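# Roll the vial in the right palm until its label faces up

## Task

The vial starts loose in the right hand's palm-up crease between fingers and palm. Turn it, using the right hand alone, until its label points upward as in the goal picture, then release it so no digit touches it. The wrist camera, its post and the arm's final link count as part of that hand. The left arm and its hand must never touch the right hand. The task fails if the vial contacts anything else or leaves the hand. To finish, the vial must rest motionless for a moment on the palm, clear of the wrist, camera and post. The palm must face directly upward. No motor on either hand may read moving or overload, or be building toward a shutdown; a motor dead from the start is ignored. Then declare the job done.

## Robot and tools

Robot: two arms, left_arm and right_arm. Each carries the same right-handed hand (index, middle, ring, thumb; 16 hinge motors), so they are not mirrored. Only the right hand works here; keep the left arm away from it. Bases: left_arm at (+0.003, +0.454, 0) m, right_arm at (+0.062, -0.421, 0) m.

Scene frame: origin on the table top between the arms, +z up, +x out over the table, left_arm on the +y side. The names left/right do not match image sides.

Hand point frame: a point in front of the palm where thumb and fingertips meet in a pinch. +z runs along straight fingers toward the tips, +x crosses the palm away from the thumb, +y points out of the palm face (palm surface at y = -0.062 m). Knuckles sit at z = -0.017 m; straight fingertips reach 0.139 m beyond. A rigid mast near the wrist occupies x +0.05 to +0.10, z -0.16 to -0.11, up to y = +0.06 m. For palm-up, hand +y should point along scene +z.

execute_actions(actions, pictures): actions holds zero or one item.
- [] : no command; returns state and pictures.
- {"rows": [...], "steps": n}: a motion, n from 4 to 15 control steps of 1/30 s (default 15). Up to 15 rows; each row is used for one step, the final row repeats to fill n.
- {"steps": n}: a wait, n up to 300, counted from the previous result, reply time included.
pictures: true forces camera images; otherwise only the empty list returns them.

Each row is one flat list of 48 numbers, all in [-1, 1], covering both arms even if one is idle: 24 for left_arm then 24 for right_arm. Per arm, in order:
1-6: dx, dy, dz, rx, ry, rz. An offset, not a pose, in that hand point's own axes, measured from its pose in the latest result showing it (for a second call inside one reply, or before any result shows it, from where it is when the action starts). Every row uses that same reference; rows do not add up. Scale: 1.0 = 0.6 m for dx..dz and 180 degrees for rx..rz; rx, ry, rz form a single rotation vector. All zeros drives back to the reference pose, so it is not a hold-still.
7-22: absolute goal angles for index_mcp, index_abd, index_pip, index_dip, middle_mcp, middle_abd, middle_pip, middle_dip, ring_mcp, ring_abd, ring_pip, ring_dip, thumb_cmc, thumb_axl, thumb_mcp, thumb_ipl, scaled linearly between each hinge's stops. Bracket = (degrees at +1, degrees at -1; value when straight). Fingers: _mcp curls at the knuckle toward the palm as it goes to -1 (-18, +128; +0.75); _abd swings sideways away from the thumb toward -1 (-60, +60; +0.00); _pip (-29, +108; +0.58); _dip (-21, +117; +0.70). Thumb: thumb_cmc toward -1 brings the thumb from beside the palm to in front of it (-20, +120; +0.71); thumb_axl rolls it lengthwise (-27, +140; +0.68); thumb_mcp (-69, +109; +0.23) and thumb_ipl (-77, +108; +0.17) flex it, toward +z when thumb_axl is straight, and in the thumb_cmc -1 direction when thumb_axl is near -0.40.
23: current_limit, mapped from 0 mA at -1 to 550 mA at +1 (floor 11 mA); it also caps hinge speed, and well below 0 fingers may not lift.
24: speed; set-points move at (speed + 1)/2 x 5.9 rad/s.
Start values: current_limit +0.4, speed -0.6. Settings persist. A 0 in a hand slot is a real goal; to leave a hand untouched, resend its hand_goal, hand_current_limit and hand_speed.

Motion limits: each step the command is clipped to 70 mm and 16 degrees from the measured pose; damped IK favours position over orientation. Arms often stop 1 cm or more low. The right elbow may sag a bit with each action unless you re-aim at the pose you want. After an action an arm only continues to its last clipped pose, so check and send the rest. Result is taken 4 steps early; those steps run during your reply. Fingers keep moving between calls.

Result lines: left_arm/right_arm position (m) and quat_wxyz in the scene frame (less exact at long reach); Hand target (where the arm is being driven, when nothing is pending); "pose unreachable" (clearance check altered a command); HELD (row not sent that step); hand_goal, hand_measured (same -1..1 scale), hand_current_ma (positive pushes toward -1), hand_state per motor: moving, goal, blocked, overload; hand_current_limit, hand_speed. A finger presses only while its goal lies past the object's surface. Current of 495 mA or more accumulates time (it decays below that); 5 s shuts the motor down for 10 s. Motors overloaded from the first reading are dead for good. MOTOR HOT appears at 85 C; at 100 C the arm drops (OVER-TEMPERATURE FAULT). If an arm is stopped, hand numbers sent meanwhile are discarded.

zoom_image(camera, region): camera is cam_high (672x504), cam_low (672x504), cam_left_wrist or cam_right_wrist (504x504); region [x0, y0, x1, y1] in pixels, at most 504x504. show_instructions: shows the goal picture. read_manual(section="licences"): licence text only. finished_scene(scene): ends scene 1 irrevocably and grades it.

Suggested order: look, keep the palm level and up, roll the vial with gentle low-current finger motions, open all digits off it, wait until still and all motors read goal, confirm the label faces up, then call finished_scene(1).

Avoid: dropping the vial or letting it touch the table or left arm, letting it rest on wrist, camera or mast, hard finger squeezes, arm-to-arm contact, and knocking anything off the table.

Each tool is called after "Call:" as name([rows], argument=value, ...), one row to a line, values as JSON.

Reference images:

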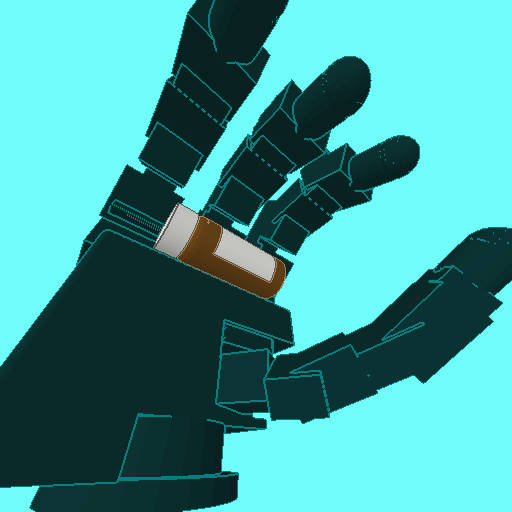

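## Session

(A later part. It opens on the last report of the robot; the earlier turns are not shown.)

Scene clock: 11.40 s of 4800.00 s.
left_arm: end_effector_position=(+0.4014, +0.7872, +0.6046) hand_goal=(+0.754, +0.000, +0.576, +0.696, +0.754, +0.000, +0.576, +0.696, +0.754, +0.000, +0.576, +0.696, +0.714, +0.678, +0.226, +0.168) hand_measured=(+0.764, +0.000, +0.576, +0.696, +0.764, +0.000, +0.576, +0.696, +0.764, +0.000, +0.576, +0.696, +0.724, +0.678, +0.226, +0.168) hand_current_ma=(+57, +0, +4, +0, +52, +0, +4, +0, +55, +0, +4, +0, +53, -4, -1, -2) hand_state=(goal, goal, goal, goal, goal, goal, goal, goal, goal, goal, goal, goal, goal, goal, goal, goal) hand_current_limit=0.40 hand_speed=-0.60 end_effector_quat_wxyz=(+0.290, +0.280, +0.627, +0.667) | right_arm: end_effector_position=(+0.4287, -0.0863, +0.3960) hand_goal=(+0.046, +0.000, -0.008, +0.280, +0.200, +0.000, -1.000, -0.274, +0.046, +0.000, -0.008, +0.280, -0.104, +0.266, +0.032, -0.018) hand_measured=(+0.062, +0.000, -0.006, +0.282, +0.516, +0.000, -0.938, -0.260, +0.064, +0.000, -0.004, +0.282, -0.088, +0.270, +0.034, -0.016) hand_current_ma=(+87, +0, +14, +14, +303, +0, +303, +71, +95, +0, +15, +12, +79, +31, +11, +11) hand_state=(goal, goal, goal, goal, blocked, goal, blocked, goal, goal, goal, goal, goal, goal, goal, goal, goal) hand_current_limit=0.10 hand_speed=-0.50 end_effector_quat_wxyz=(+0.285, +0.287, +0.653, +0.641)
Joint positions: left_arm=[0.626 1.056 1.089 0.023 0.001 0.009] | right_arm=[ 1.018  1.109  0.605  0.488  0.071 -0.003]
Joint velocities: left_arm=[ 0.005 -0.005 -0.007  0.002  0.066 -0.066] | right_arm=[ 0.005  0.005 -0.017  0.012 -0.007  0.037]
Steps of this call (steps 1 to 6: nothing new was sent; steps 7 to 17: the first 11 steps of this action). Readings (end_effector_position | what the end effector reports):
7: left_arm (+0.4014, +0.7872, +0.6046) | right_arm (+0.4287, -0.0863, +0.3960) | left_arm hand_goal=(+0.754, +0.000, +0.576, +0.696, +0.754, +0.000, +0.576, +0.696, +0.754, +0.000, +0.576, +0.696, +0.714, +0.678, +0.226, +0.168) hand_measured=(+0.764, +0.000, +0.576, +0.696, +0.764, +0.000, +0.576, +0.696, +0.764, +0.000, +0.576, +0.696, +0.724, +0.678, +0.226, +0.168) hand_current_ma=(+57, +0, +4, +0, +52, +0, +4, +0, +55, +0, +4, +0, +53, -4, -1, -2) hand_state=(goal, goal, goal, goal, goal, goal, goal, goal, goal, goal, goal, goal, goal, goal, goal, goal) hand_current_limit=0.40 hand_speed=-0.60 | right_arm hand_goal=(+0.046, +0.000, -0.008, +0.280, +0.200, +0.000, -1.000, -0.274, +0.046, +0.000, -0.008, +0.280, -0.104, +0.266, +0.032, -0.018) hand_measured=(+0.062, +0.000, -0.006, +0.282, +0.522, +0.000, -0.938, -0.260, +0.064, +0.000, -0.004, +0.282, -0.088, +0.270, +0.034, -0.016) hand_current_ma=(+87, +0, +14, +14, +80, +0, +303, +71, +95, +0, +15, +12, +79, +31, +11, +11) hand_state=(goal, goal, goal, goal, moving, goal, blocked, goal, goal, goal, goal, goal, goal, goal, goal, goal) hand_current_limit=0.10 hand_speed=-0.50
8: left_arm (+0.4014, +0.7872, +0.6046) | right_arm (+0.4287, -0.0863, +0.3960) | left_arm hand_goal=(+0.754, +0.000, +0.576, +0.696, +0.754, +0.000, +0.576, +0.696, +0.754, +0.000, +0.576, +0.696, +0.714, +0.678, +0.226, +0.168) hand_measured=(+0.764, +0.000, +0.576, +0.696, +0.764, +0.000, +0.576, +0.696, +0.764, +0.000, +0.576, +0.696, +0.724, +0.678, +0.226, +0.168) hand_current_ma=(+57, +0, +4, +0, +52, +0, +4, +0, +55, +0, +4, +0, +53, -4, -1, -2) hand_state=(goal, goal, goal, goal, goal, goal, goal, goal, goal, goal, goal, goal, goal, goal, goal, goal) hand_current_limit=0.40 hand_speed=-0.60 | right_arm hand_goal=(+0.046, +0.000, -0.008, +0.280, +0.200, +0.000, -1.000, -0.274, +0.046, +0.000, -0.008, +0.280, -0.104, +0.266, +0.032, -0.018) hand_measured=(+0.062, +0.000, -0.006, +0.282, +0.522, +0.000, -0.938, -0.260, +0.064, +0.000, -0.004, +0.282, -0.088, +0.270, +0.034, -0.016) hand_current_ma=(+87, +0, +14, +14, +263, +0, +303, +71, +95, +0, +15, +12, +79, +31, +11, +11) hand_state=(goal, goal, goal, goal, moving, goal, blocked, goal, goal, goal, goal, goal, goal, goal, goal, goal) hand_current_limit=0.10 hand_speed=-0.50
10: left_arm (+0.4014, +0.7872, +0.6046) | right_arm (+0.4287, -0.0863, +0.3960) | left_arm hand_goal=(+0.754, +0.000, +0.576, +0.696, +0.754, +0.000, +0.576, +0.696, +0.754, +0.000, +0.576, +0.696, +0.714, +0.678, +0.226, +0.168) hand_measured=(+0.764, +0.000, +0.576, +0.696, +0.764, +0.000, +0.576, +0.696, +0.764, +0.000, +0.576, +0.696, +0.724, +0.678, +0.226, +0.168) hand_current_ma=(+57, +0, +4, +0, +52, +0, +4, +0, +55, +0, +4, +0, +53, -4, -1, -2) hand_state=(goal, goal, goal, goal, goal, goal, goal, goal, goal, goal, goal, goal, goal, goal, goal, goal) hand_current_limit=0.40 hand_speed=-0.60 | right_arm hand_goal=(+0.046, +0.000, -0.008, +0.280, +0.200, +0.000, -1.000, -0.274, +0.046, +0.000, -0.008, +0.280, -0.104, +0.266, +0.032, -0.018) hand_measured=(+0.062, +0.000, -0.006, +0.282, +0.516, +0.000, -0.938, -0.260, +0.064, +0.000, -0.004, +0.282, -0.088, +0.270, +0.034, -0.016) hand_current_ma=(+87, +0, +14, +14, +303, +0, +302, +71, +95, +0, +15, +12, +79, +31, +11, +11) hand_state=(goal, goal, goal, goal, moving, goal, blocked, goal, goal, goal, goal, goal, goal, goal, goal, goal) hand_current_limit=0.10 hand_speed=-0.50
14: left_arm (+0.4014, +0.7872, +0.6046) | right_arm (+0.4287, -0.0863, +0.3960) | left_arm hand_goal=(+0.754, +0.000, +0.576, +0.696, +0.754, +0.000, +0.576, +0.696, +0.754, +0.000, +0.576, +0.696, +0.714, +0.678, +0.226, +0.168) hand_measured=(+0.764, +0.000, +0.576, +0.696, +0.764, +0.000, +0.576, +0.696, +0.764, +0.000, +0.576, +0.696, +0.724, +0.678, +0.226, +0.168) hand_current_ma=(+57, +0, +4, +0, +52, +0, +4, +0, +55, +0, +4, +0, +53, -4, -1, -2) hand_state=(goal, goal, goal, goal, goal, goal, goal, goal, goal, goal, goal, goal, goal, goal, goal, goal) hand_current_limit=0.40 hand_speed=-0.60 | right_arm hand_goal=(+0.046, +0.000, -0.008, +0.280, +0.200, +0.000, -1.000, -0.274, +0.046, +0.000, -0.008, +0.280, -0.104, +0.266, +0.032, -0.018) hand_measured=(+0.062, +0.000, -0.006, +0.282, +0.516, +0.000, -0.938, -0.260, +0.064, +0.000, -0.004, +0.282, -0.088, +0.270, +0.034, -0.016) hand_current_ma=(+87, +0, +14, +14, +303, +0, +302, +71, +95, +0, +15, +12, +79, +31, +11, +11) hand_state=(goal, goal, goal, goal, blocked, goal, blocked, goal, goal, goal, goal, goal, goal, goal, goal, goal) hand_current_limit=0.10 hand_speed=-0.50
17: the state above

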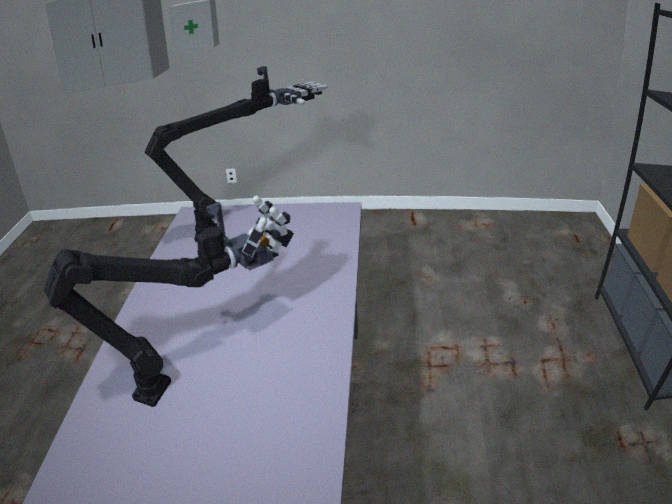

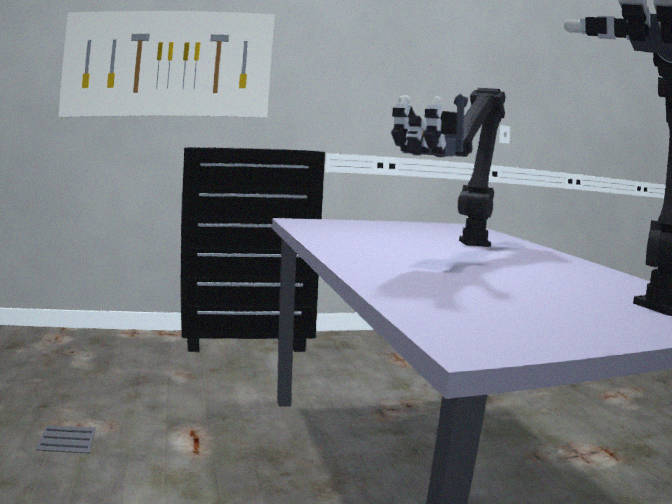

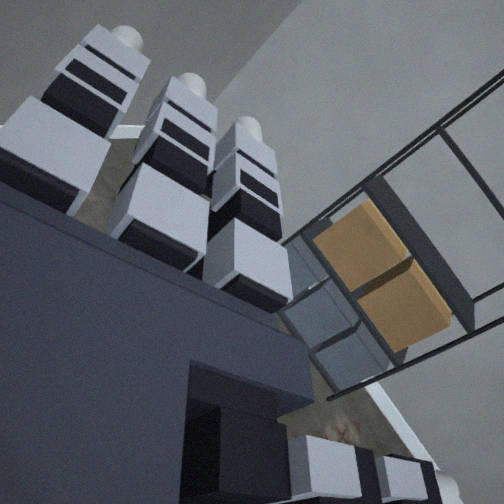

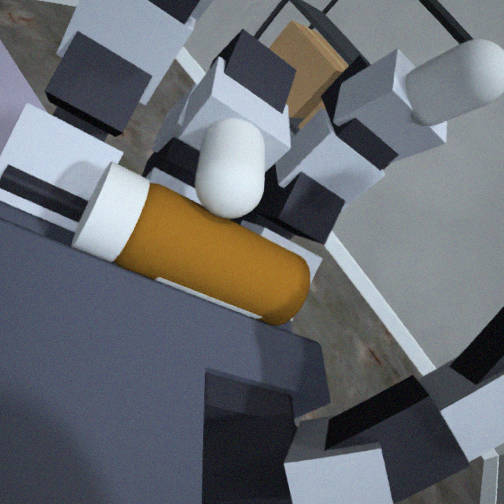

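Call:
execute_actions([
  {"rows": [[0,0.0463,-0.0099,-0.0163,0,0,0.754,0,0.576,0.696,0.754,0,0.576,0.696,0.754,0,0.576,0.696,0.714,0.678,0.226,0.168,0.4,-0.6,0,0.0333,0.0025,-0.0123,0,0.001,0.046,0,-0.008,0.28,0.0,0,-0.95,-0.25,0.046,0,-0.008,0.28,-0.104,0.266,0.032,-0.018,0.25,-0.5],[0,0.0463,-0.0099,-0.0163,0,0,0.754,0,0.576,0.696,0.754,0,0.576,0.696,0.754,0,0.576,0.696,0.714,0.678,0.226,0.168,0.4,-0.6,0,0.0333,0.0025,-0.0123,0,0.001,0.046,0,-0.008,0.28,0.0,0,-0.95,-0.235,0.046,0,-0.008,0.28,-0.104,0.266,0.032,-0.018,0.25,-0.5],[0,0.0463,-0.0099,-0.0163,0,0,0.754,0,0.576,0.696,0.754,0,0.576,0.696,0.754,0,0.576,0.696,0.714,0.678,0.226,0.168,0.4,-0.6,0,0.0333,0.0025,-0.0123,0,0.001,0.046,0,-0.008,0.28,0.0,0,-0.95,-0.22,0.046,0,-0.008,0.28,-0.104,0.266,0.032,-0.018,0.25,-0.5],[0,0.0463,-0.0099,-0.0163,0,0,0.754,0,0.576,0.696,0.754,0,0.576,0.696,0.754,0,0.576,0.696,0.714,0.678,0.226,0.168,0.4,-0.6,0,0.0333,0.0025,-0.0123,0,0.001,0.046,0,-0.008,0.28,0.0,0,-0.95,-0.207,0.046,0,-0.008,0.28,-0.104,0.266,0.032,-0.018,0.25,-0.5],[0,0.0463,-0.0099,-0.0163,0,0,0.754,0,0.576,0.696,0.754,0,0.576,0.696,0.754,0,0.576,0.696,0.714,0.678,0.226,0.168,0.4,-0.6,0,0.0333,0.0025,-0.0123,0,0.001,0.046,0,-0.008,0.28,0.0,0,-0.95,-0.195,0.046,0,-0.008,0.28,-0.104,0.266,0.032,-0.018,0.25,-0.5],[0,0.0463,-0.0099,-0.0163,0,0,0.754,0,0.576,0.696,0.754,0,0.576,0.696,0.754,0,0.576,0.696,0.714,0.678,0.226,0.168,0.4,-0.6,0,0.0333,0.0025,-0.0123,0,0.001,0.046,0,-0.008,0.28,0.0,0,-0.95,-0.184,0.046,0,-0.008,0.28,-0.104,0.266,0.032,-0.018,0.25,-0.5],[0,0.0463,-0.0099,-0.0163,0,0,0.754,0,0.576,0.696,0.754,0,0.576,0.696,0.754,0,0.576,0.696,0.714,0.678,0.226,0.168,0.4,-0.6,0,0.0333,0.0025,-0.0123,0,0.001,0.046,0,-0.008,0.28,0.0,0,-0.95,-0.174,0.046,0,-0.008,0.28,-0.104,0.266,0.032,-0.018,0.25,-0.5],[0,0.0463,-0.0099,-0.0163,0,0,0.754,0,0.576,0.696,0.754,0,0.576,0.696,0.754,0,0.576,0.696,0.714,0.678,0.226,0.168,0.4,-0.6,0,0.0333,0.0025,-0.0123,0,0.001,0.046,0,-0.008,0.28,0.0,0,-0.95,-0.166,0.046,0,-0.008,0.28,-0.104,0.266,0.032,-0.018,0.25,-0.5],[0,0.0463,-0.0099,-0.0163,0,0,0.754,0,0.576,0.696,0.754,0,0.576,0.696,0.754,0,0.576,0.696,0.714,0.678,0.226,0.168,0.4,-0.6,0,0.0333,0.0025,-0.0123,0,0.001,0.046,0,-0.008,0.28,0.0,0,-0.95,-0.159,0.046,0,-0.008,0.28,-0.104,0.266,0.032,-0.018,0.25,-0.5],[0,0.0463,-0.0099,-0.0163,0,0,0.754,0,0.576,0.696,0.754,0,0.576,0.696,0.754,0,0.576,0.696,0.714,0.678,0.226,0.168,0.4,-0.6,0,0.0333,0.0025,-0.0123,0,0.001,0.046,0,-0.008,0.28,0.0,0,-0.95,-0.153,0.046,0,-0.008,0.28,-0.104,0.266,0.032,-0.018,0.25,-0.5],[0,0.0463,-0.0099,-0.0163,0,0,0.754,0,0.576,0.696,0.754,0,0.576,0.696,0.754,0,0.576,0.696,0.714,0.678,0.226,0.168,0.4,-0.6,0,0.0333,0.0025,-0.0123,0,0.001,0.046,0,-0.008,0.28,0.0,0,-0.95,-0.148,0.046,0,-0.008,0.28,-0.104,0.266,0.032,-0.018,0.25,-0.5],[0,0.0463,-0.0099,-0.0163,0,0,0.754,0,0.576,0.696,0.754,0,0.576,0.696,0.754,0,0.576,0.696,0.714,0.678,0.226,0.168,0.4,-0.6,0,0.0333,0.0025,-0.0123,0,0.001,0.046,0,-0.008,0.28,0.0,0,-0.95,-0.144,0.046,0,-0.008,0.28,-0.104,0.266,0.032,-0.018,0.25,-0.5]], "steps": 15},
], pictures=true)

Scene clock: 14.00 s of 4800.00 s.
left_arm: end_effector_position=(+0.4014, +0.7872, +0.6046) hand_goal=(+0.754, +0.000, +0.576, +0.696, +0.754, +0.000, +0.576, +0.696, +0.754, +0.000, +0.576, +0.696, +0.714, +0.678, +0.226, +0.168) hand_measured=(+0.764, +0.000, +0.576, +0.696, +0.764, +0.000, +0.576, +0.696, +0.764, +0.000, +0.576, +0.696, +0.724, +0.678, +0.226, +0.168) hand_current_ma=(+57, +0, +4, +0, +52, +0, +4, +0, +55, +0, +4, +0, +53, -4, -1, -2) hand_state=(goal, goal, goal, goal, goal, goal, goal, goal, goal, goal, goal, goal, goal, goal, goal, goal) hand_current_limit=0.40 hand_speed=-0.60 end_effector_quat_wxyz=(+0.290, +0.280, +0.627, +0.667) | right_arm: end_effector_position=(+0.4287, -0.0863, +0.3960) hand_goal=(+0.046, +0.000, -0.008, +0.280, +0.000, +0.000, -0.950, -0.148, +0.046, +0.000, -0.008, +0.280, -0.104, +0.266, +0.032, -0.018) hand_measured=(+0.062, +0.000, -0.006, +0.282, +0.366, +0.000, -0.934, -0.160, +0.064, +0.000, -0.004, +0.282, -0.088, +0.270, +0.034, -0.016) hand_current_ma=(+87, +0, +14, +14, +176, +0, +86, +1, +95, +0, +15, +12, +79, +31, +11, +11) hand_state=(goal, goal, goal, goal, moving, goal, goal, moving, goal, goal, goal, goal, goal, goal, goal, goal) hand_current_limit=0.25 hand_speed=-0.50 end_effector_quat_wxyz=(+0.285, +0.287, +0.653, +0.641)
Joint positions: left_arm=[0.626 1.056 1.089 0.023 0.001 0.009] | right_arm=[ 1.018  1.109  0.605  0.488  0.071 -0.003]
Joint velocities: left_arm=[-0.005  0.005 -0.017 -0.002  0.037  0.051] | right_arm=[ 0.005 -0.024 -0.002 -0.007 -0.022 -0.066]
Off your previous action's commanded pose (left_arm): 0.028 m, 3 deg at its last step (step 4 of this call).
Off your previous action's commanded pose (right_arm): 0.020 m, 2 deg at its last step (step 4 of this call).
Steps of this call (steps 1 to 4: the last 4 steps of your previous action; steps 5 to 67: nothing new was sent; steps 68 to 78: the first 11 steps of this action). Readings (end_effector_position | what the end effector reports):
68: left_arm (+0.4014, +0.7872, +0.6046) | right_arm (+0.4287, -0.0863, +0.3960) | left_arm hand_goal=(+0.754, +0.000, +0.576, +0.696, +0.754, +0.000, +0.576, +0.696, +0.754, +0.000, +0.576, +0.696, +0.714, +0.678, +0.226, +0.168) hand_measured=(+0.764, +0.000, +0.576, +0.696, +0.764, +0.000, +0.576, +0.696, +0.764, +0.000, +0.576, +0.696, +0.724, +0.678, +0.226, +0.168) hand_current_ma=(+57, +0, +4, +0, +52, +0, +4, +0, +55, +0, +4, +0, +53, -4, -1, -2) hand_state=(goal, goal, goal, goal, goal, goal, goal, goal, goal, goal, goal, goal, goal, goal, goal, goal) hand_current_limit=0.40 hand_speed=-0.60 | right_arm hand_goal=(+0.046, +0.000, -0.008, +0.280, +0.000, +0.000, -0.950, -0.250, +0.046, +0.000, -0.008, +0.280, -0.104, +0.266, +0.032, -0.018) hand_measured=(+0.062, +0.000, -0.006, +0.282, +0.516, +0.000, -0.938, -0.260, +0.064, +0.000, -0.004, +0.282, -0.088, +0.270, +0.034, -0.016) hand_current_ma=(+87, +0, +14, +14, +302, +0, +303, +71, +95, +0, +15, +12, +79, +31, +11, +11) hand_state=(goal, goal, goal, goal, moving, goal, moving, moving, goal, goal, goal, goal, goal, goal, goal, goal) hand_current_limit=0.25 hand_speed=-0.50
69: left_arm (+0.4014, +0.7872, +0.6046) | right_arm (+0.4287, -0.0863, +0.3960) | left_arm hand_goal=(+0.754, +0.000, +0.576, +0.696, +0.754, +0.000, +0.576, +0.696, +0.754, +0.000, +0.576, +0.696, +0.714, +0.678, +0.226, +0.168) hand_measured=(+0.764, +0.000, +0.576, +0.696, +0.764, +0.000, +0.576, +0.696, +0.764, +0.000, +0.576, +0.696, +0.724, +0.678, +0.226, +0.168) hand_current_ma=(+57, +0, +4, +0, +52, +0, +4, +0, +55, +0, +4, +0, +53, -4, -1, -2) hand_state=(goal, goal, goal, goal, goal, goal, goal, goal, goal, goal, goal, goal, goal, goal, goal, goal) hand_current_limit=0.40 hand_speed=-0.60 | right_arm hand_goal=(+0.046, +0.000, -0.008, +0.280, +0.000, +0.000, -0.950, -0.234, +0.046, +0.000, -0.008, +0.280, -0.104, +0.266, +0.032, -0.018) hand_measured=(+0.062, +0.000, -0.006, +0.282, +0.516, +0.000, -0.936, -0.258, +0.064, +0.000, -0.004, +0.282, -0.088, +0.270, +0.034, -0.016) hand_current_ma=(+87, +0, +14, +14, +333, +0, +121, +3, +95, +0, +15, +12, +79, +31, +11, +11) hand_state=(goal, goal, goal, goal, moving, goal, moving, moving, goal, goal, goal, goal, goal, goal, goal, goal) hand_current_limit=0.25 hand_speed=-0.50
71: left_arm (+0.4014, +0.7872, +0.6046) | right_arm (+0.4287, -0.0863, +0.3960) | left_arm hand_goal=(+0.754, +0.000, +0.576, +0.696, +0.754, +0.000, +0.576, +0.696, +0.754, +0.000, +0.576, +0.696, +0.714, +0.678, +0.226, +0.168) hand_measured=(+0.764, +0.000, +0.576, +0.696, +0.764, +0.000, +0.576, +0.696, +0.764, +0.000, +0.576, +0.696, +0.724, +0.678, +0.226, +0.168) hand_current_ma=(+57, +0, +4, +0, +52, +0, +4, +0, +55, +0, +4, +0, +53, -4, -1, -2) hand_state=(goal, goal, goal, goal, goal, goal, goal, goal, goal, goal, goal, goal, goal, goal, goal, goal) hand_current_limit=0.40 hand_speed=-0.60 | right_arm hand_goal=(+0.046, +0.000, -0.008, +0.280, +0.000, +0.000, -0.950, -0.206, +0.046, +0.000, -0.008, +0.280, -0.104, +0.266, +0.032, -0.018) hand_measured=(+0.062, +0.000, -0.006, +0.282, +0.492, +0.000, -0.932, -0.236, +0.064, +0.000, -0.004, +0.282, -0.088, +0.270, +0.034, -0.016) hand_current_ma=(+87, +0, +14, +14, +198, +0, +89, -14, +95, +0, +15, +12, +79, +31, +11, +11) hand_state=(goal, goal, goal, goal, moving, goal, goal, moving, goal, goal, goal, goal, goal, goal, goal, goal) hand_current_limit=0.25 hand_speed=-0.50
75: left_arm (+0.4014, +0.7872, +0.6046) | right_arm (+0.4287, -0.0863, +0.3960) | left_arm hand_goal=(+0.754, +0.000, +0.576, +0.696, +0.754, +0.000, +0.576, +0.696, +0.754, +0.000, +0.576, +0.696, +0.714, +0.678, +0.226, +0.168) hand_measured=(+0.764, +0.000, +0.576, +0.696, +0.764, +0.000, +0.576, +0.696, +0.764, +0.000, +0.576, +0.696, +0.724, +0.678, +0.226, +0.168) hand_current_ma=(+57, +0, +4, +0, +52, +0, +4, +0, +55, +0, +4, +0, +53, -4, -1, -2) hand_state=(goal, goal, goal, goal, goal, goal, goal, goal, goal, goal, goal, goal, goal, goal, goal, goal) hand_current_limit=0.40 hand_speed=-0.60 | right_arm hand_goal=(+0.046, +0.000, -0.008, +0.280, +0.000, +0.000, -0.950, -0.166, +0.046, +0.000, -0.008, +0.280, -0.104, +0.266, +0.032, -0.018) hand_measured=(+0.062, +0.000, -0.006, +0.282, +0.420, +0.000, -0.934, -0.188, +0.064, +0.000, -0.004, +0.282, -0.088, +0.270, +0.034, -0.016) hand_current_ma=(+87, +0, +14, +14, +190, +0, +86, -9, +95, +0, +15, +12, +79, +31, +11, +11) hand_state=(goal, goal, goal, goal, moving, goal, goal, moving, goal, goal, goal, goal, goal, goal, goal, goal) hand_current_limit=0.25 hand_speed=-0.50
78: the state above

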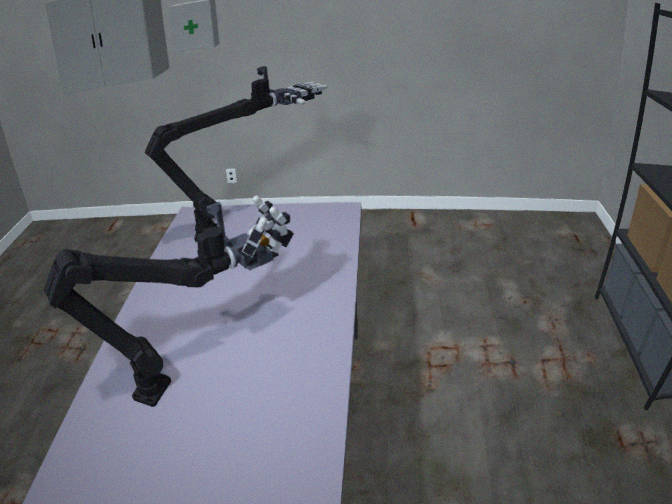

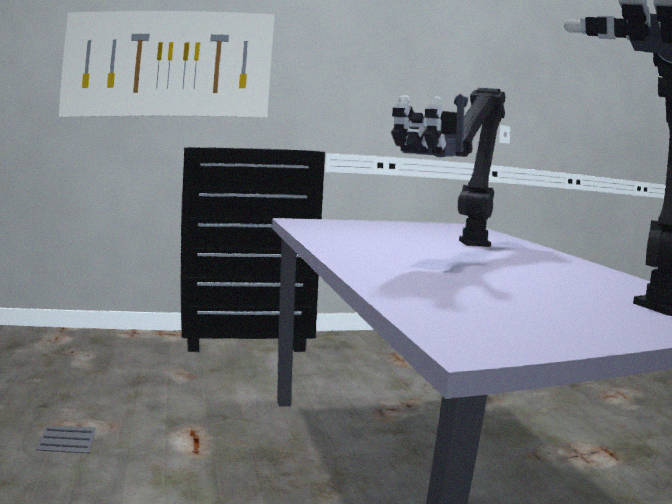

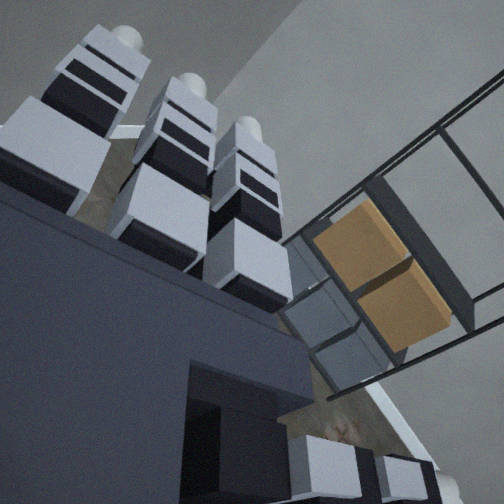

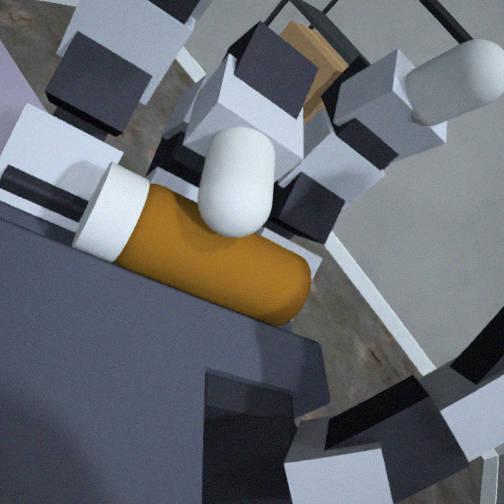

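Call:
execute_actions([
  {"rows": [[0,0.0463,-0.0099,-0.0163,0,0,0.754,0,0.576,0.696,0.754,0,0.576,0.696,0.754,0,0.576,0.696,0.714,0.678,0.226,0.168,0.4,-0.6,0,0.0333,0.0025,-0.0123,0,0.001,0.046,0,-0.008,0.28,-0.03,0,-0.95,-0.138,0.046,0,-0.008,0.28,-0.104,0.266,0.032,-0.018,0.25,-0.5],[0,0.0463,-0.0099,-0.0163,0,0,0.754,0,0.576,0.696,0.754,0,0.576,0.696,0.754,0,0.576,0.696,0.714,0.678,0.226,0.168,0.4,-0.6,0,0.0333,0.0025,-0.0123,0,0.001,0.046,0,-0.008,0.28,-0.03,0,-0.95,-0.134,0.046,0,-0.008,0.28,-0.104,0.266,0.032,-0.018,0.25,-0.5],[0,0.0463,-0.0099,-0.0163,0,0,0.754,0,0.576,0.696,0.754,0,0.576,0.696,0.754,0,0.576,0.696,0.714,0.678,0.226,0.168,0.4,-0.6,0,0.0333,0.0025,-0.0123,0,0.001,0.046,0,-0.008,0.28,-0.03,0,-0.95,-0.13,0.046,0,-0.008,0.28,-0.104,0.266,0.032,-0.018,0.25,-0.5],[0,0.0463,-0.0099,-0.0163,0,0,0.754,0,0.576,0.696,0.754,0,0.576,0.696,0.754,0,0.576,0.696,0.714,0.678,0.226,0.168,0.4,-0.6,0,0.0333,0.0025,-0.0123,0,0.001,0.046,0,-0.008,0.28,-0.03,0,-0.95,-0.126,0.046,0,-0.008,0.28,-0.104,0.266,0.032,-0.018,0.25,-0.5],[0,0.0463,-0.0099,-0.0163,0,0,0.754,0,0.576,0.696,0.754,0,0.576,0.696,0.754,0,0.576,0.696,0.714,0.678,0.226,0.168,0.4,-0.6,0,0.0333,0.0025,-0.0123,0,0.001,0.046,0,-0.008,0.28,-0.03,0,-0.95,-0.122,0.046,0,-0.008,0.28,-0.104,0.266,0.032,-0.018,0.25,-0.5],[0,0.0463,-0.0099,-0.0163,0,0,0.754,0,0.576,0.696,0.754,0,0.576,0.696,0.754,0,0.576,0.696,0.714,0.678,0.226,0.168,0.4,-0.6,0,0.0333,0.0025,-0.0123,0,0.001,0.046,0,-0.008,0.28,-0.03,0,-0.95,-0.118,0.046,0,-0.008,0.28,-0.104,0.266,0.032,-0.018,0.25,-0.5]], "steps": 15},
], pictures=true)

Scene clock: 45.77 s of 4800.00 s.
left_arm: end_effector_position=(+0.4014, +0.7872, +0.6046) hand_goal=(+0.754, +0.000, +0.576, +0.696, +0.754, +0.000, +0.576, +0.696, +0.754, +0.000, +0.576, +0.696, +0.714, +0.678, +0.226, +0.168) hand_measured=(+0.764, +0.000, +0.576, +0.696, +0.764, +0.000, +0.576, +0.696, +0.764, +0.000, +0.576, +0.696, +0.724, +0.678, +0.226, +0.168) hand_current_ma=(+57, +0, +4, +0, +52, +0, +4, +0, +55, +0, +4, +0, +53, -4, -1, -2) hand_state=(goal, goal, goal, goal, goal, goal, goal, goal, goal, goal, goal, goal, goal, goal, goal, goal) hand_current_limit=0.40 hand_speed=-0.60 end_effector_quat_wxyz=(+0.290, +0.280, +0.627, +0.667) | right_arm: end_effector_position=(+0.4287, -0.0863, +0.3960) hand_goal=(+0.046, +0.000, -0.008, +0.280, -0.030, +0.000, -0.950, -0.118, +0.046, +0.000, -0.008, +0.280, -0.104, +0.266, +0.032, -0.018) hand_measured=(+0.062, +0.000, -0.006, +0.282, +0.002, +0.000, -0.906, -0.110, +0.064, +0.000, -0.004, +0.282, -0.088, +0.270, +0.034, -0.016) hand_current_ma=(+87, +0, +14, +14, +171, +0, +226, +42, +95, +0, +15, +12, +79, +31, +11, +11) hand_state=(goal, goal, goal, goal, blocked, goal, blocked, goal, goal, goal, goal, goal, goal, goal, goal, goal) hand_current_limit=0.25 hand_speed=-0.50 end_effector_quat_wxyz=(+0.285, +0.287, +0.653, +0.641)
Joint positions: left_arm=[0.626 1.056 1.089 0.023 0.001 0.009] | right_arm=[ 1.018  1.109  0.605  0.488  0.071 -0.003]
Joint velocities: left_arm=[-0.005  0.005 -0.002 -0.007  0.007 -0.007] | right_arm=[-0.015 -0.005  0.022 -0.002  0.022  0.051]
Off your previous action's commanded pose (left_arm): 0.028 m, 3 deg at its last step (step 4 of this call).
Off your previous action's commanded pose (right_arm): 0.020 m, 2 deg at its last step (step 4 of this call).
Steps of this call (steps 1 to 4: the last 4 steps of your previous action; steps 5 to 100: nothing new was sent; then 28.07 s passed at rest; steps 101 to 111: the first 11 steps of this action). Readings (end_effector_position | what the end effector reports):
101: left_arm (+0.4014, +0.7872, +0.6046) | right_arm (+0.4287, -0.0863, +0.3960) | left_arm hand_goal=(+0.754, +0.000, +0.576, +0.696, +0.754, +0.000, +0.576, +0.696, +0.754, +0.000, +0.576, +0.696, +0.714, +0.678, +0.226, +0.168) hand_measured=(+0.764, +0.000, +0.576, +0.696, +0.764, +0.000, +0.576, +0.696, +0.764, +0.000, +0.576, +0.696, +0.724, +0.678, +0.226, +0.168) hand_current_ma=(+57, +0, +4, +0, +52, +0, +4, +0, +55, +0, +4, +0, +53, -4, -1, -2) hand_state=(goal, goal, goal, goal, goal, goal, goal, goal, goal, goal, goal, goal, goal, goal, goal, goal) hand_current_limit=0.40 hand_speed=-0.60 | right_arm hand_goal=(+0.046, +0.000, -0.008, +0.280, -0.030, +0.000, -0.950, -0.138, +0.046, +0.000, -0.008, +0.280, -0.104, +0.266, +0.032, -0.018) hand_measured=(+0.062, +0.000, -0.006, +0.282, +0.052, +0.000, -0.906, -0.124, +0.064, +0.000, -0.004, +0.282, -0.088, +0.270, +0.034, -0.016) hand_current_ma=(+87, +0, +14, +14, +280, +0, +226, +100, +95, +0, +15, +12, +79, +31, +11, +11) hand_state=(goal, goal, goal, goal, moving, goal, blocked, moving, goal, goal, goal, goal, goal, goal, goal, goal) hand_current_limit=0.25 hand_speed=-0.50
102: left_arm (+0.4014, +0.7872, +0.6046) | right_arm (+0.4287, -0.0863, +0.3960) | left_arm hand_goal=(+0.754, +0.000, +0.576, +0.696, +0.754, +0.000, +0.576, +0.696, +0.754, +0.000, +0.576, +0.696, +0.714, +0.678, +0.226, +0.168) hand_measured=(+0.764, +0.000, +0.576, +0.696, +0.764, +0.000, +0.576, +0.696, +0.764, +0.000, +0.576, +0.696, +0.724, +0.678, +0.226, +0.168) hand_current_ma=(+57, +0, +4, +0, +52, +0, +4, +0, +55, +0, +4, +0, +53, -4, -1, -2) hand_state=(goal, goal, goal, goal, goal, goal, goal, goal, goal, goal, goal, goal, goal, goal, goal, goal) hand_current_limit=0.40 hand_speed=-0.60 | right_arm hand_goal=(+0.046, +0.000, -0.008, +0.280, -0.030, +0.000, -0.950, -0.134, +0.046, +0.000, -0.008, +0.280, -0.104, +0.266, +0.032, -0.018) hand_measured=(+0.062, +0.000, -0.006, +0.282, +0.052, +0.000, -0.906, -0.124, +0.064, +0.000, -0.004, +0.282, -0.088, +0.270, +0.034, -0.016) hand_current_ma=(+87, +0, +14, +14, +324, +0, +226, +81, +95, +0, +15, +12, +79, +31, +11, +11) hand_state=(goal, goal, goal, goal, moving, goal, blocked, moving, goal, goal, goal, goal, goal, goal, goal, goal) hand_current_limit=0.25 hand_speed=-0.50
104: left_arm (+0.4014, +0.7872, +0.6046) | right_arm (+0.4287, -0.0863, +0.3960) | left_arm hand_goal=(+0.754, +0.000, +0.576, +0.696, +0.754, +0.000, +0.576, +0.696, +0.754, +0.000, +0.576, +0.696, +0.714, +0.678, +0.226, +0.168) hand_measured=(+0.764, +0.000, +0.576, +0.696, +0.764, +0.000, +0.576, +0.696, +0.764, +0.000, +0.576, +0.696, +0.724, +0.678, +0.226, +0.168) hand_current_ma=(+57, +0, +4, +0, +52, +0, +4, +0, +55, +0, +4, +0, +53, -4, -1, -2) hand_state=(goal, goal, goal, goal, goal, goal, goal, goal, goal, goal, goal, goal, goal, goal, goal, goal) hand_current_limit=0.40 hand_speed=-0.60 | right_arm hand_goal=(+0.046, +0.000, -0.008, +0.280, -0.030, +0.000, -0.950, -0.126, +0.046, +0.000, -0.008, +0.280, -0.104, +0.266, +0.032, -0.018) hand_measured=(+0.062, +0.000, -0.006, +0.282, +0.038, +0.000, -0.906, -0.118, +0.064, +0.000, -0.004, +0.282, -0.088, +0.270, +0.034, -0.016) hand_current_ma=(+87, +0, +14, +14, +257, +0, +226, +71, +95, +0, +15, +12, +79, +31, +11, +11) hand_state=(goal, goal, goal, goal, moving, goal, blocked, moving, goal, goal, goal, goal, goal, goal, goal, goal) hand_current_limit=0.25 hand_speed=-0.50
108: left_arm (+0.4014, +0.7872, +0.6046) | right_arm (+0.4287, -0.0863, +0.3960) | left_arm hand_goal=(+0.754, +0.000, +0.576, +0.696, +0.754, +0.000, +0.576, +0.696, +0.754, +0.000, +0.576, +0.696, +0.714, +0.678, +0.226, +0.168) hand_measured=(+0.764, +0.000, +0.576, +0.696, +0.764, +0.000, +0.576, +0.696, +0.764, +0.000, +0.576, +0.696, +0.724, +0.678, +0.226, +0.168) hand_current_ma=(+57, +0, +4, +0, +52, +0, +4, +0, +55, +0, +4, +0, +53, -4, -1, -2) hand_state=(goal, goal, goal, goal, goal, goal, goal, goal, goal, goal, goal, goal, goal, goal, goal, goal) hand_current_limit=0.40 hand_speed=-0.60 | right_arm hand_goal=(+0.046, +0.000, -0.008, +0.280, -0.030, +0.000, -0.950, -0.118, +0.046, +0.000, -0.008, +0.280, -0.104, +0.266, +0.032, -0.018) hand_measured=(+0.062, +0.000, -0.006, +0.282, +0.008, +0.000, -0.906, -0.110, +0.064, +0.000, -0.004, +0.282, -0.088, +0.270, +0.034, -0.016) hand_current_ma=(+87, +0, +14, +14, +181, +0, +226, +44, +95, +0, +15, +12, +79, +31, +11, +11) hand_state=(goal, goal, goal, goal, moving, goal, blocked, moving, goal, goal, goal, goal, goal, goal, goal, goal) hand_current_limit=0.25 hand_speed=-0.50
111: the state above

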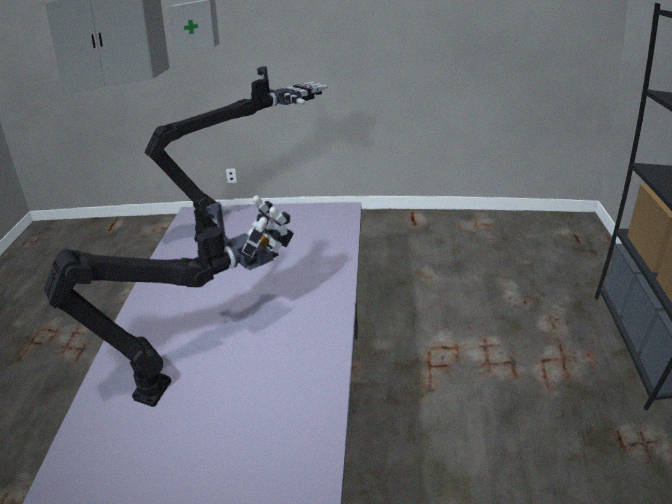

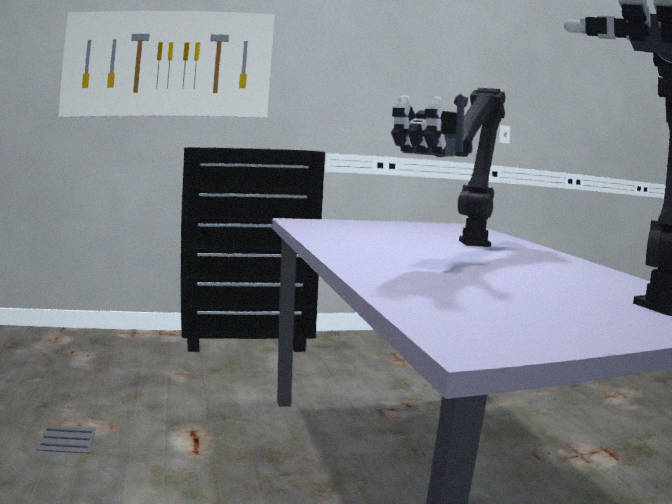

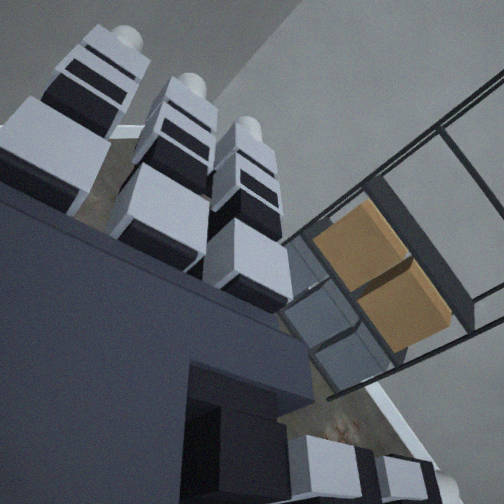

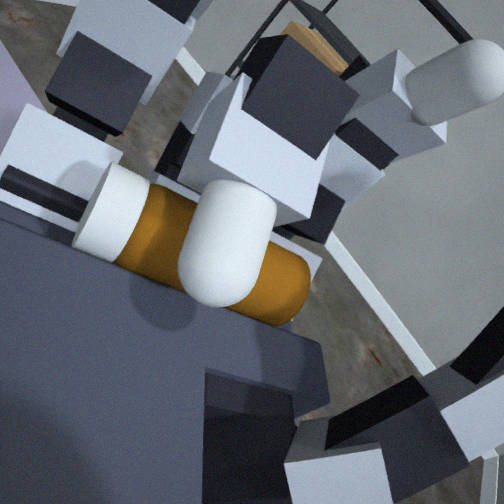

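Call:
execute_actions([
  {"rows": [[0,0.0463,-0.0099,-0.0163,0,0,0.754,0,0.576,0.696,0.754,0,0.576,0.696,0.754,0,0.576,0.696,0.714,0.678,0.226,0.168,0.4,-0.6,0,0.0333,0.0025,-0.0123,0,0.001,0.046,0,-0.008,0.28,-0.01,0,-0.8,-0.11,0.046,0,-0.008,0.28,-0.104,0.266,0.032,-0.018,0.7,-0.3],[0,0.0463,-0.0099,-0.0163,0,0,0.754,0,0.576,0.696,0.754,0,0.576,0.696,0.754,0,0.576,0.696,0.714,0.678,0.226,0.168,0.4,-0.6,0,0.0333,0.0025,-0.0123,0,0.001,0.046,0,-0.008,0.28,-0.01,0,-0.8,-0.11,0.046,0,-0.008,0.28,-0.104,0.266,0.032,-0.018,0.7,-0.3],[0,0.0463,-0.0099,-0.0163,0,0,0.754,0,0.576,0.696,0.754,0,0.576,0.696,0.754,0,0.576,0.696,0.714,0.678,0.226,0.168,0.4,-0.6,0,0.0333,0.0025,-0.0123,0,0.001,0.046,0,-0.008,0.28,-0.01,0,-0.8,-0.11,0.046,0,-0.008,0.28,-0.104,0.266,0.032,-0.018,0.7,-0.3],[0,0.0463,-0.0099,-0.0163,0,0,0.754,0,0.576,0.696,0.754,0,0.576,0.696,0.754,0,0.576,0.696,0.714,0.678,0.226,0.168,0.4,-0.6,0,0.0333,0.0025,-0.0123,0,0.001,0.046,0,-0.008,0.28,0.41,0,-0.84,-0.185,0.046,0,-0.008,0.28,-0.104,0.266,0.032,-0.018,0.7,-0.3]], "steps": 15},
], pictures=true)

Scene clock: 46.60 s of 4800.00 s.
left_arm: end_effector_position=(+0.4014, +0.7872, +0.6046) hand_goal=(+0.754, +0.000, +0.576, +0.696, +0.754, +0.000, +0.576, +0.696, +0.754, +0.000, +0.576, +0.696, +0.714, +0.678, +0.226, +0.168) hand_measured=(+0.764, +0.000, +0.576, +0.696, +0.764, +0.000, +0.576, +0.696, +0.764, +0.000, +0.576, +0.696, +0.724, +0.678, +0.226, +0.168) hand_current_ma=(+57, +0, +4, +0, +52, +0, +4, +0, +55, +0, +4, +0, +53, -4, -1, -2) hand_state=(goal, goal, goal, goal, goal, goal, goal, goal, goal, goal, goal, goal, goal, goal, goal, goal) hand_current_limit=0.40 hand_speed=-0.60 end_effector_quat_wxyz=(+0.290, +0.280, +0.627, +0.667) | right_arm: end_effector_position=(+0.4287, -0.0863, +0.3960) hand_goal=(+0.046, +0.000, -0.008, +0.280, +0.410, +0.000, -0.840, -0.184, +0.046, +0.000, -0.008, +0.280, -0.104, +0.266, +0.032, -0.018) hand_measured=(+0.062, +0.000, -0.006, +0.282, +0.258, +0.000, -0.840, -0.182, +0.064, +0.000, -0.004, +0.282, -0.088, +0.270, +0.034, -0.016) hand_current_ma=(+87, +0, +14, +14, -40, +0, +1, +12, +95, +0, +15, +12, +79, +31, +11, +11) hand_state=(goal, goal, goal, goal, moving, goal, goal, goal, goal, goal, goal, goal, goal, goal, goal, goal) hand_current_limit=0.70 hand_speed=-0.30 end_effector_quat_wxyz=(+0.285, +0.287, +0.653, +0.641)
Joint positions: left_arm=[0.626 1.056 1.089 0.023 0.001 0.009] | right_arm=[ 1.018  1.109  0.605  0.488  0.071 -0.003]
Joint velocities: left_arm=[-0.015  0.005 -0.002 -0.007  0.051 -0.051] | right_arm=[-0.005 -0.005  0.007 -0.007  0.007  0.081]
Off your previous action's commanded pose (left_arm): 0.028 m, 3 deg at its last step (step 4 of this call).
Off your previous action's commanded pose (right_arm): 0.020 m, 2 deg at its last step (step 4 of this call).
Steps of this call (steps 1 to 4: the last 4 steps of your previous action; steps 5 to 14: nothing new was sent; steps 15 to 25: the first 11 steps of this action). Readings (end_effector_position | what the end effector reports):
15: left_arm (+0.4014, +0.7872, +0.6046) | right_arm (+0.4287, -0.0863, +0.3960) | left_arm hand_goal=(+0.754, +0.000, +0.576, +0.696, +0.754, +0.000, +0.576, +0.696, +0.754, +0.000, +0.576, +0.696, +0.714, +0.678, +0.226, +0.168) hand_measured=(+0.764, +0.000, +0.576, +0.696, +0.764, +0.000, +0.576, +0.696, +0.764, +0.000, +0.576, +0.696, +0.724, +0.678, +0.226, +0.168) hand_current_ma=(+57, +0, +4, +0, +52, +0, +4, +0, +55, +0, +4, +0, +53, -4, -1, -2) hand_state=(goal, goal, goal, goal, goal, goal, goal, goal, goal, goal, goal, goal, goal, goal, goal, goal) hand_current_limit=0.40 hand_speed=-0.60 | right_arm hand_goal=(+0.046, +0.000, -0.008, +0.280, -0.010, +0.000, -0.800, -0.110, +0.046, +0.000, -0.008, +0.280, -0.104, +0.266, +0.032, -0.018) hand_measured=(+0.062, +0.000, -0.006, +0.282, +0.002, +0.000, -0.906, -0.110, +0.064, +0.000, -0.004, +0.282, -0.088, +0.270, +0.034, -0.016) hand_current_ma=(+87, +0, +14, +14, +171, +0, +226, +42, +95, +0, +15, +12, +79, +31, +11, +11) hand_state=(goal, goal, goal, goal, moving, goal, moving, moving, goal, goal, goal, goal, goal, goal, goal, goal) hand_current_limit=0.70 hand_speed=-0.30
16: left_arm (+0.4014, +0.7872, +0.6046) | right_arm (+0.4287, -0.0863, +0.3960) | left_arm hand_goal=(+0.754, +0.000, +0.576, +0.696, +0.754, +0.000, +0.576, +0.696, +0.754, +0.000, +0.576, +0.696, +0.714, +0.678, +0.226, +0.168) hand_measured=(+0.764, +0.000, +0.576, +0.696, +0.764, +0.000, +0.576, +0.696, +0.764, +0.000, +0.576, +0.696, +0.724, +0.678, +0.226, +0.168) hand_current_ma=(+57, +0, +4, +0, +52, +0, +4, +0, +55, +0, +4, +0, +53, -4, -1, -2) hand_state=(goal, goal, goal, goal, goal, goal, goal, goal, goal, goal, goal, goal, goal, goal, goal, goal) hand_current_limit=0.40 hand_speed=-0.60 | right_arm hand_goal=(+0.046, +0.000, -0.008, +0.280, -0.010, +0.000, -0.800, -0.110, +0.046, +0.000, -0.008, +0.280, -0.104, +0.266, +0.032, -0.018) hand_measured=(+0.062, +0.000, -0.006, +0.282, +0.002, +0.000, -0.904, -0.110, +0.064, +0.000, -0.004, +0.282, -0.088, +0.270, +0.034, -0.016) hand_current_ma=(+87, +0, +14, +14, +56, +0, -3, +16, +95, +0, +15, +12, +79, +31, +11, +11) hand_state=(goal, goal, goal, goal, moving, goal, moving, moving, goal, goal, goal, goal, goal, goal, goal, goal) hand_current_limit=0.70 hand_speed=-0.30
18: left_arm (+0.4014, +0.7872, +0.6046) | right_arm (+0.4287, -0.0863, +0.3960) | left_arm hand_goal=(+0.754, +0.000, +0.576, +0.696, +0.754, +0.000, +0.576, +0.696, +0.754, +0.000, +0.576, +0.696, +0.714, +0.678, +0.226, +0.168) hand_measured=(+0.764, +0.000, +0.576, +0.696, +0.764, +0.000, +0.576, +0.696, +0.764, +0.000, +0.576, +0.696, +0.724, +0.678, +0.226, +0.168) hand_current_ma=(+57, +0, +4, +0, +52, +0, +4, +0, +55, +0, +4, +0, +53, -4, -1, -2) hand_state=(goal, goal, goal, goal, goal, goal, goal, goal, goal, goal, goal, goal, goal, goal, goal, goal) hand_current_limit=0.40 hand_speed=-0.60 | right_arm hand_goal=(+0.046, +0.000, -0.008, +0.280, +0.410, +0.000, -0.840, -0.184, +0.046, +0.000, -0.008, +0.280, -0.104, +0.266, +0.032, -0.018) hand_measured=(+0.062, +0.000, -0.006, +0.282, +0.002, +0.000, -0.854, -0.108, +0.064, +0.000, -0.004, +0.282, -0.088, +0.270, +0.034, -0.016) hand_current_ma=(+87, +0, +14, +14, +59, +0, -69, +6, +95, +0, +15, +12, +79, +31, +11, +11) hand_state=(goal, goal, goal, goal, moving, goal, moving, moving, goal, goal, goal, goal, goal, goal, goal, goal) hand_current_limit=0.70 hand_speed=-0.30
22: left_arm (+0.4014, +0.7872, +0.6046) | right_arm (+0.4287, -0.0863, +0.3960) | left_arm hand_goal=(+0.754, +0.000, +0.576, +0.696, +0.754, +0.000, +0.576, +0.696, +0.754, +0.000, +0.576, +0.696, +0.714, +0.678, +0.226, +0.168) hand_measured=(+0.764, +0.000, +0.576, +0.696, +0.764, +0.000, +0.576, +0.696, +0.764, +0.000, +0.576, +0.696, +0.724, +0.678, +0.226, +0.168) hand_current_ma=(+57, +0, +4, +0, +52, +0, +4, +0, +55, +0, +4, +0, +53, -4, -1, -2) hand_state=(goal, goal, goal, goal, goal, goal, goal, goal, goal, goal, goal, goal, goal, goal, goal, goal) hand_current_limit=0.40 hand_speed=-0.60 | right_arm hand_goal=(+0.046, +0.000, -0.008, +0.280, +0.410, +0.000, -0.840, -0.184, +0.046, +0.000, -0.008, +0.280, -0.104, +0.266, +0.032, -0.018) hand_measured=(+0.062, +0.000, -0.006, +0.282, +0.118, +0.000, -0.840, -0.178, +0.064, +0.000, -0.004, +0.282, -0.088, +0.270, +0.034, -0.016) hand_current_ma=(+87, +0, +14, +14, -59, +0, -1, +1, +95, +0, +15, +12, +79, +31, +11, +11) hand_state=(goal, goal, goal, goal, moving, goal, moving, moving, goal, goal, goal, goal, goal, goal, goal, goal) hand_current_limit=0.70 hand_speed=-0.30
25: the state above

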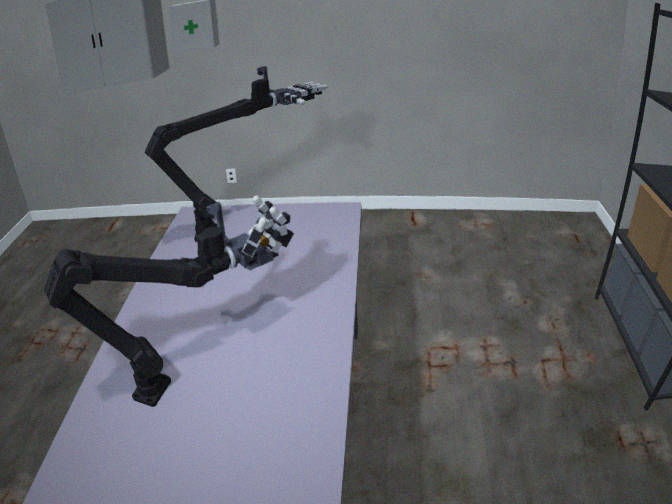

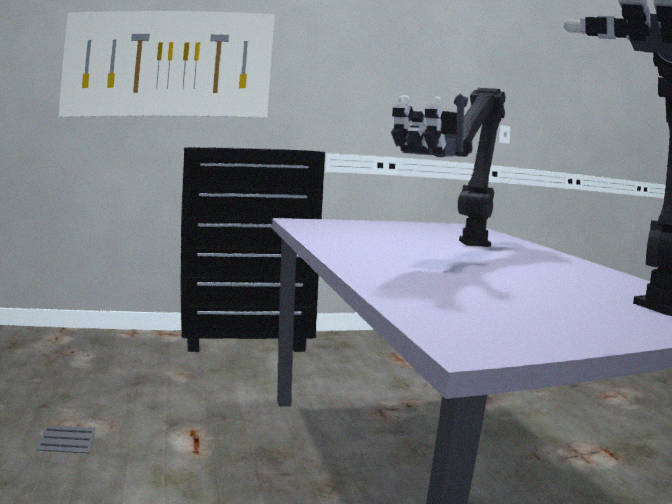

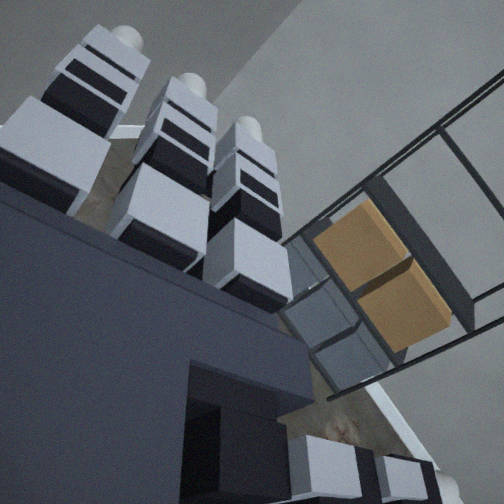

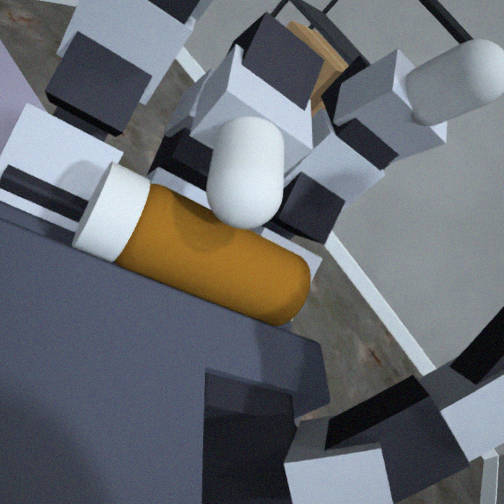

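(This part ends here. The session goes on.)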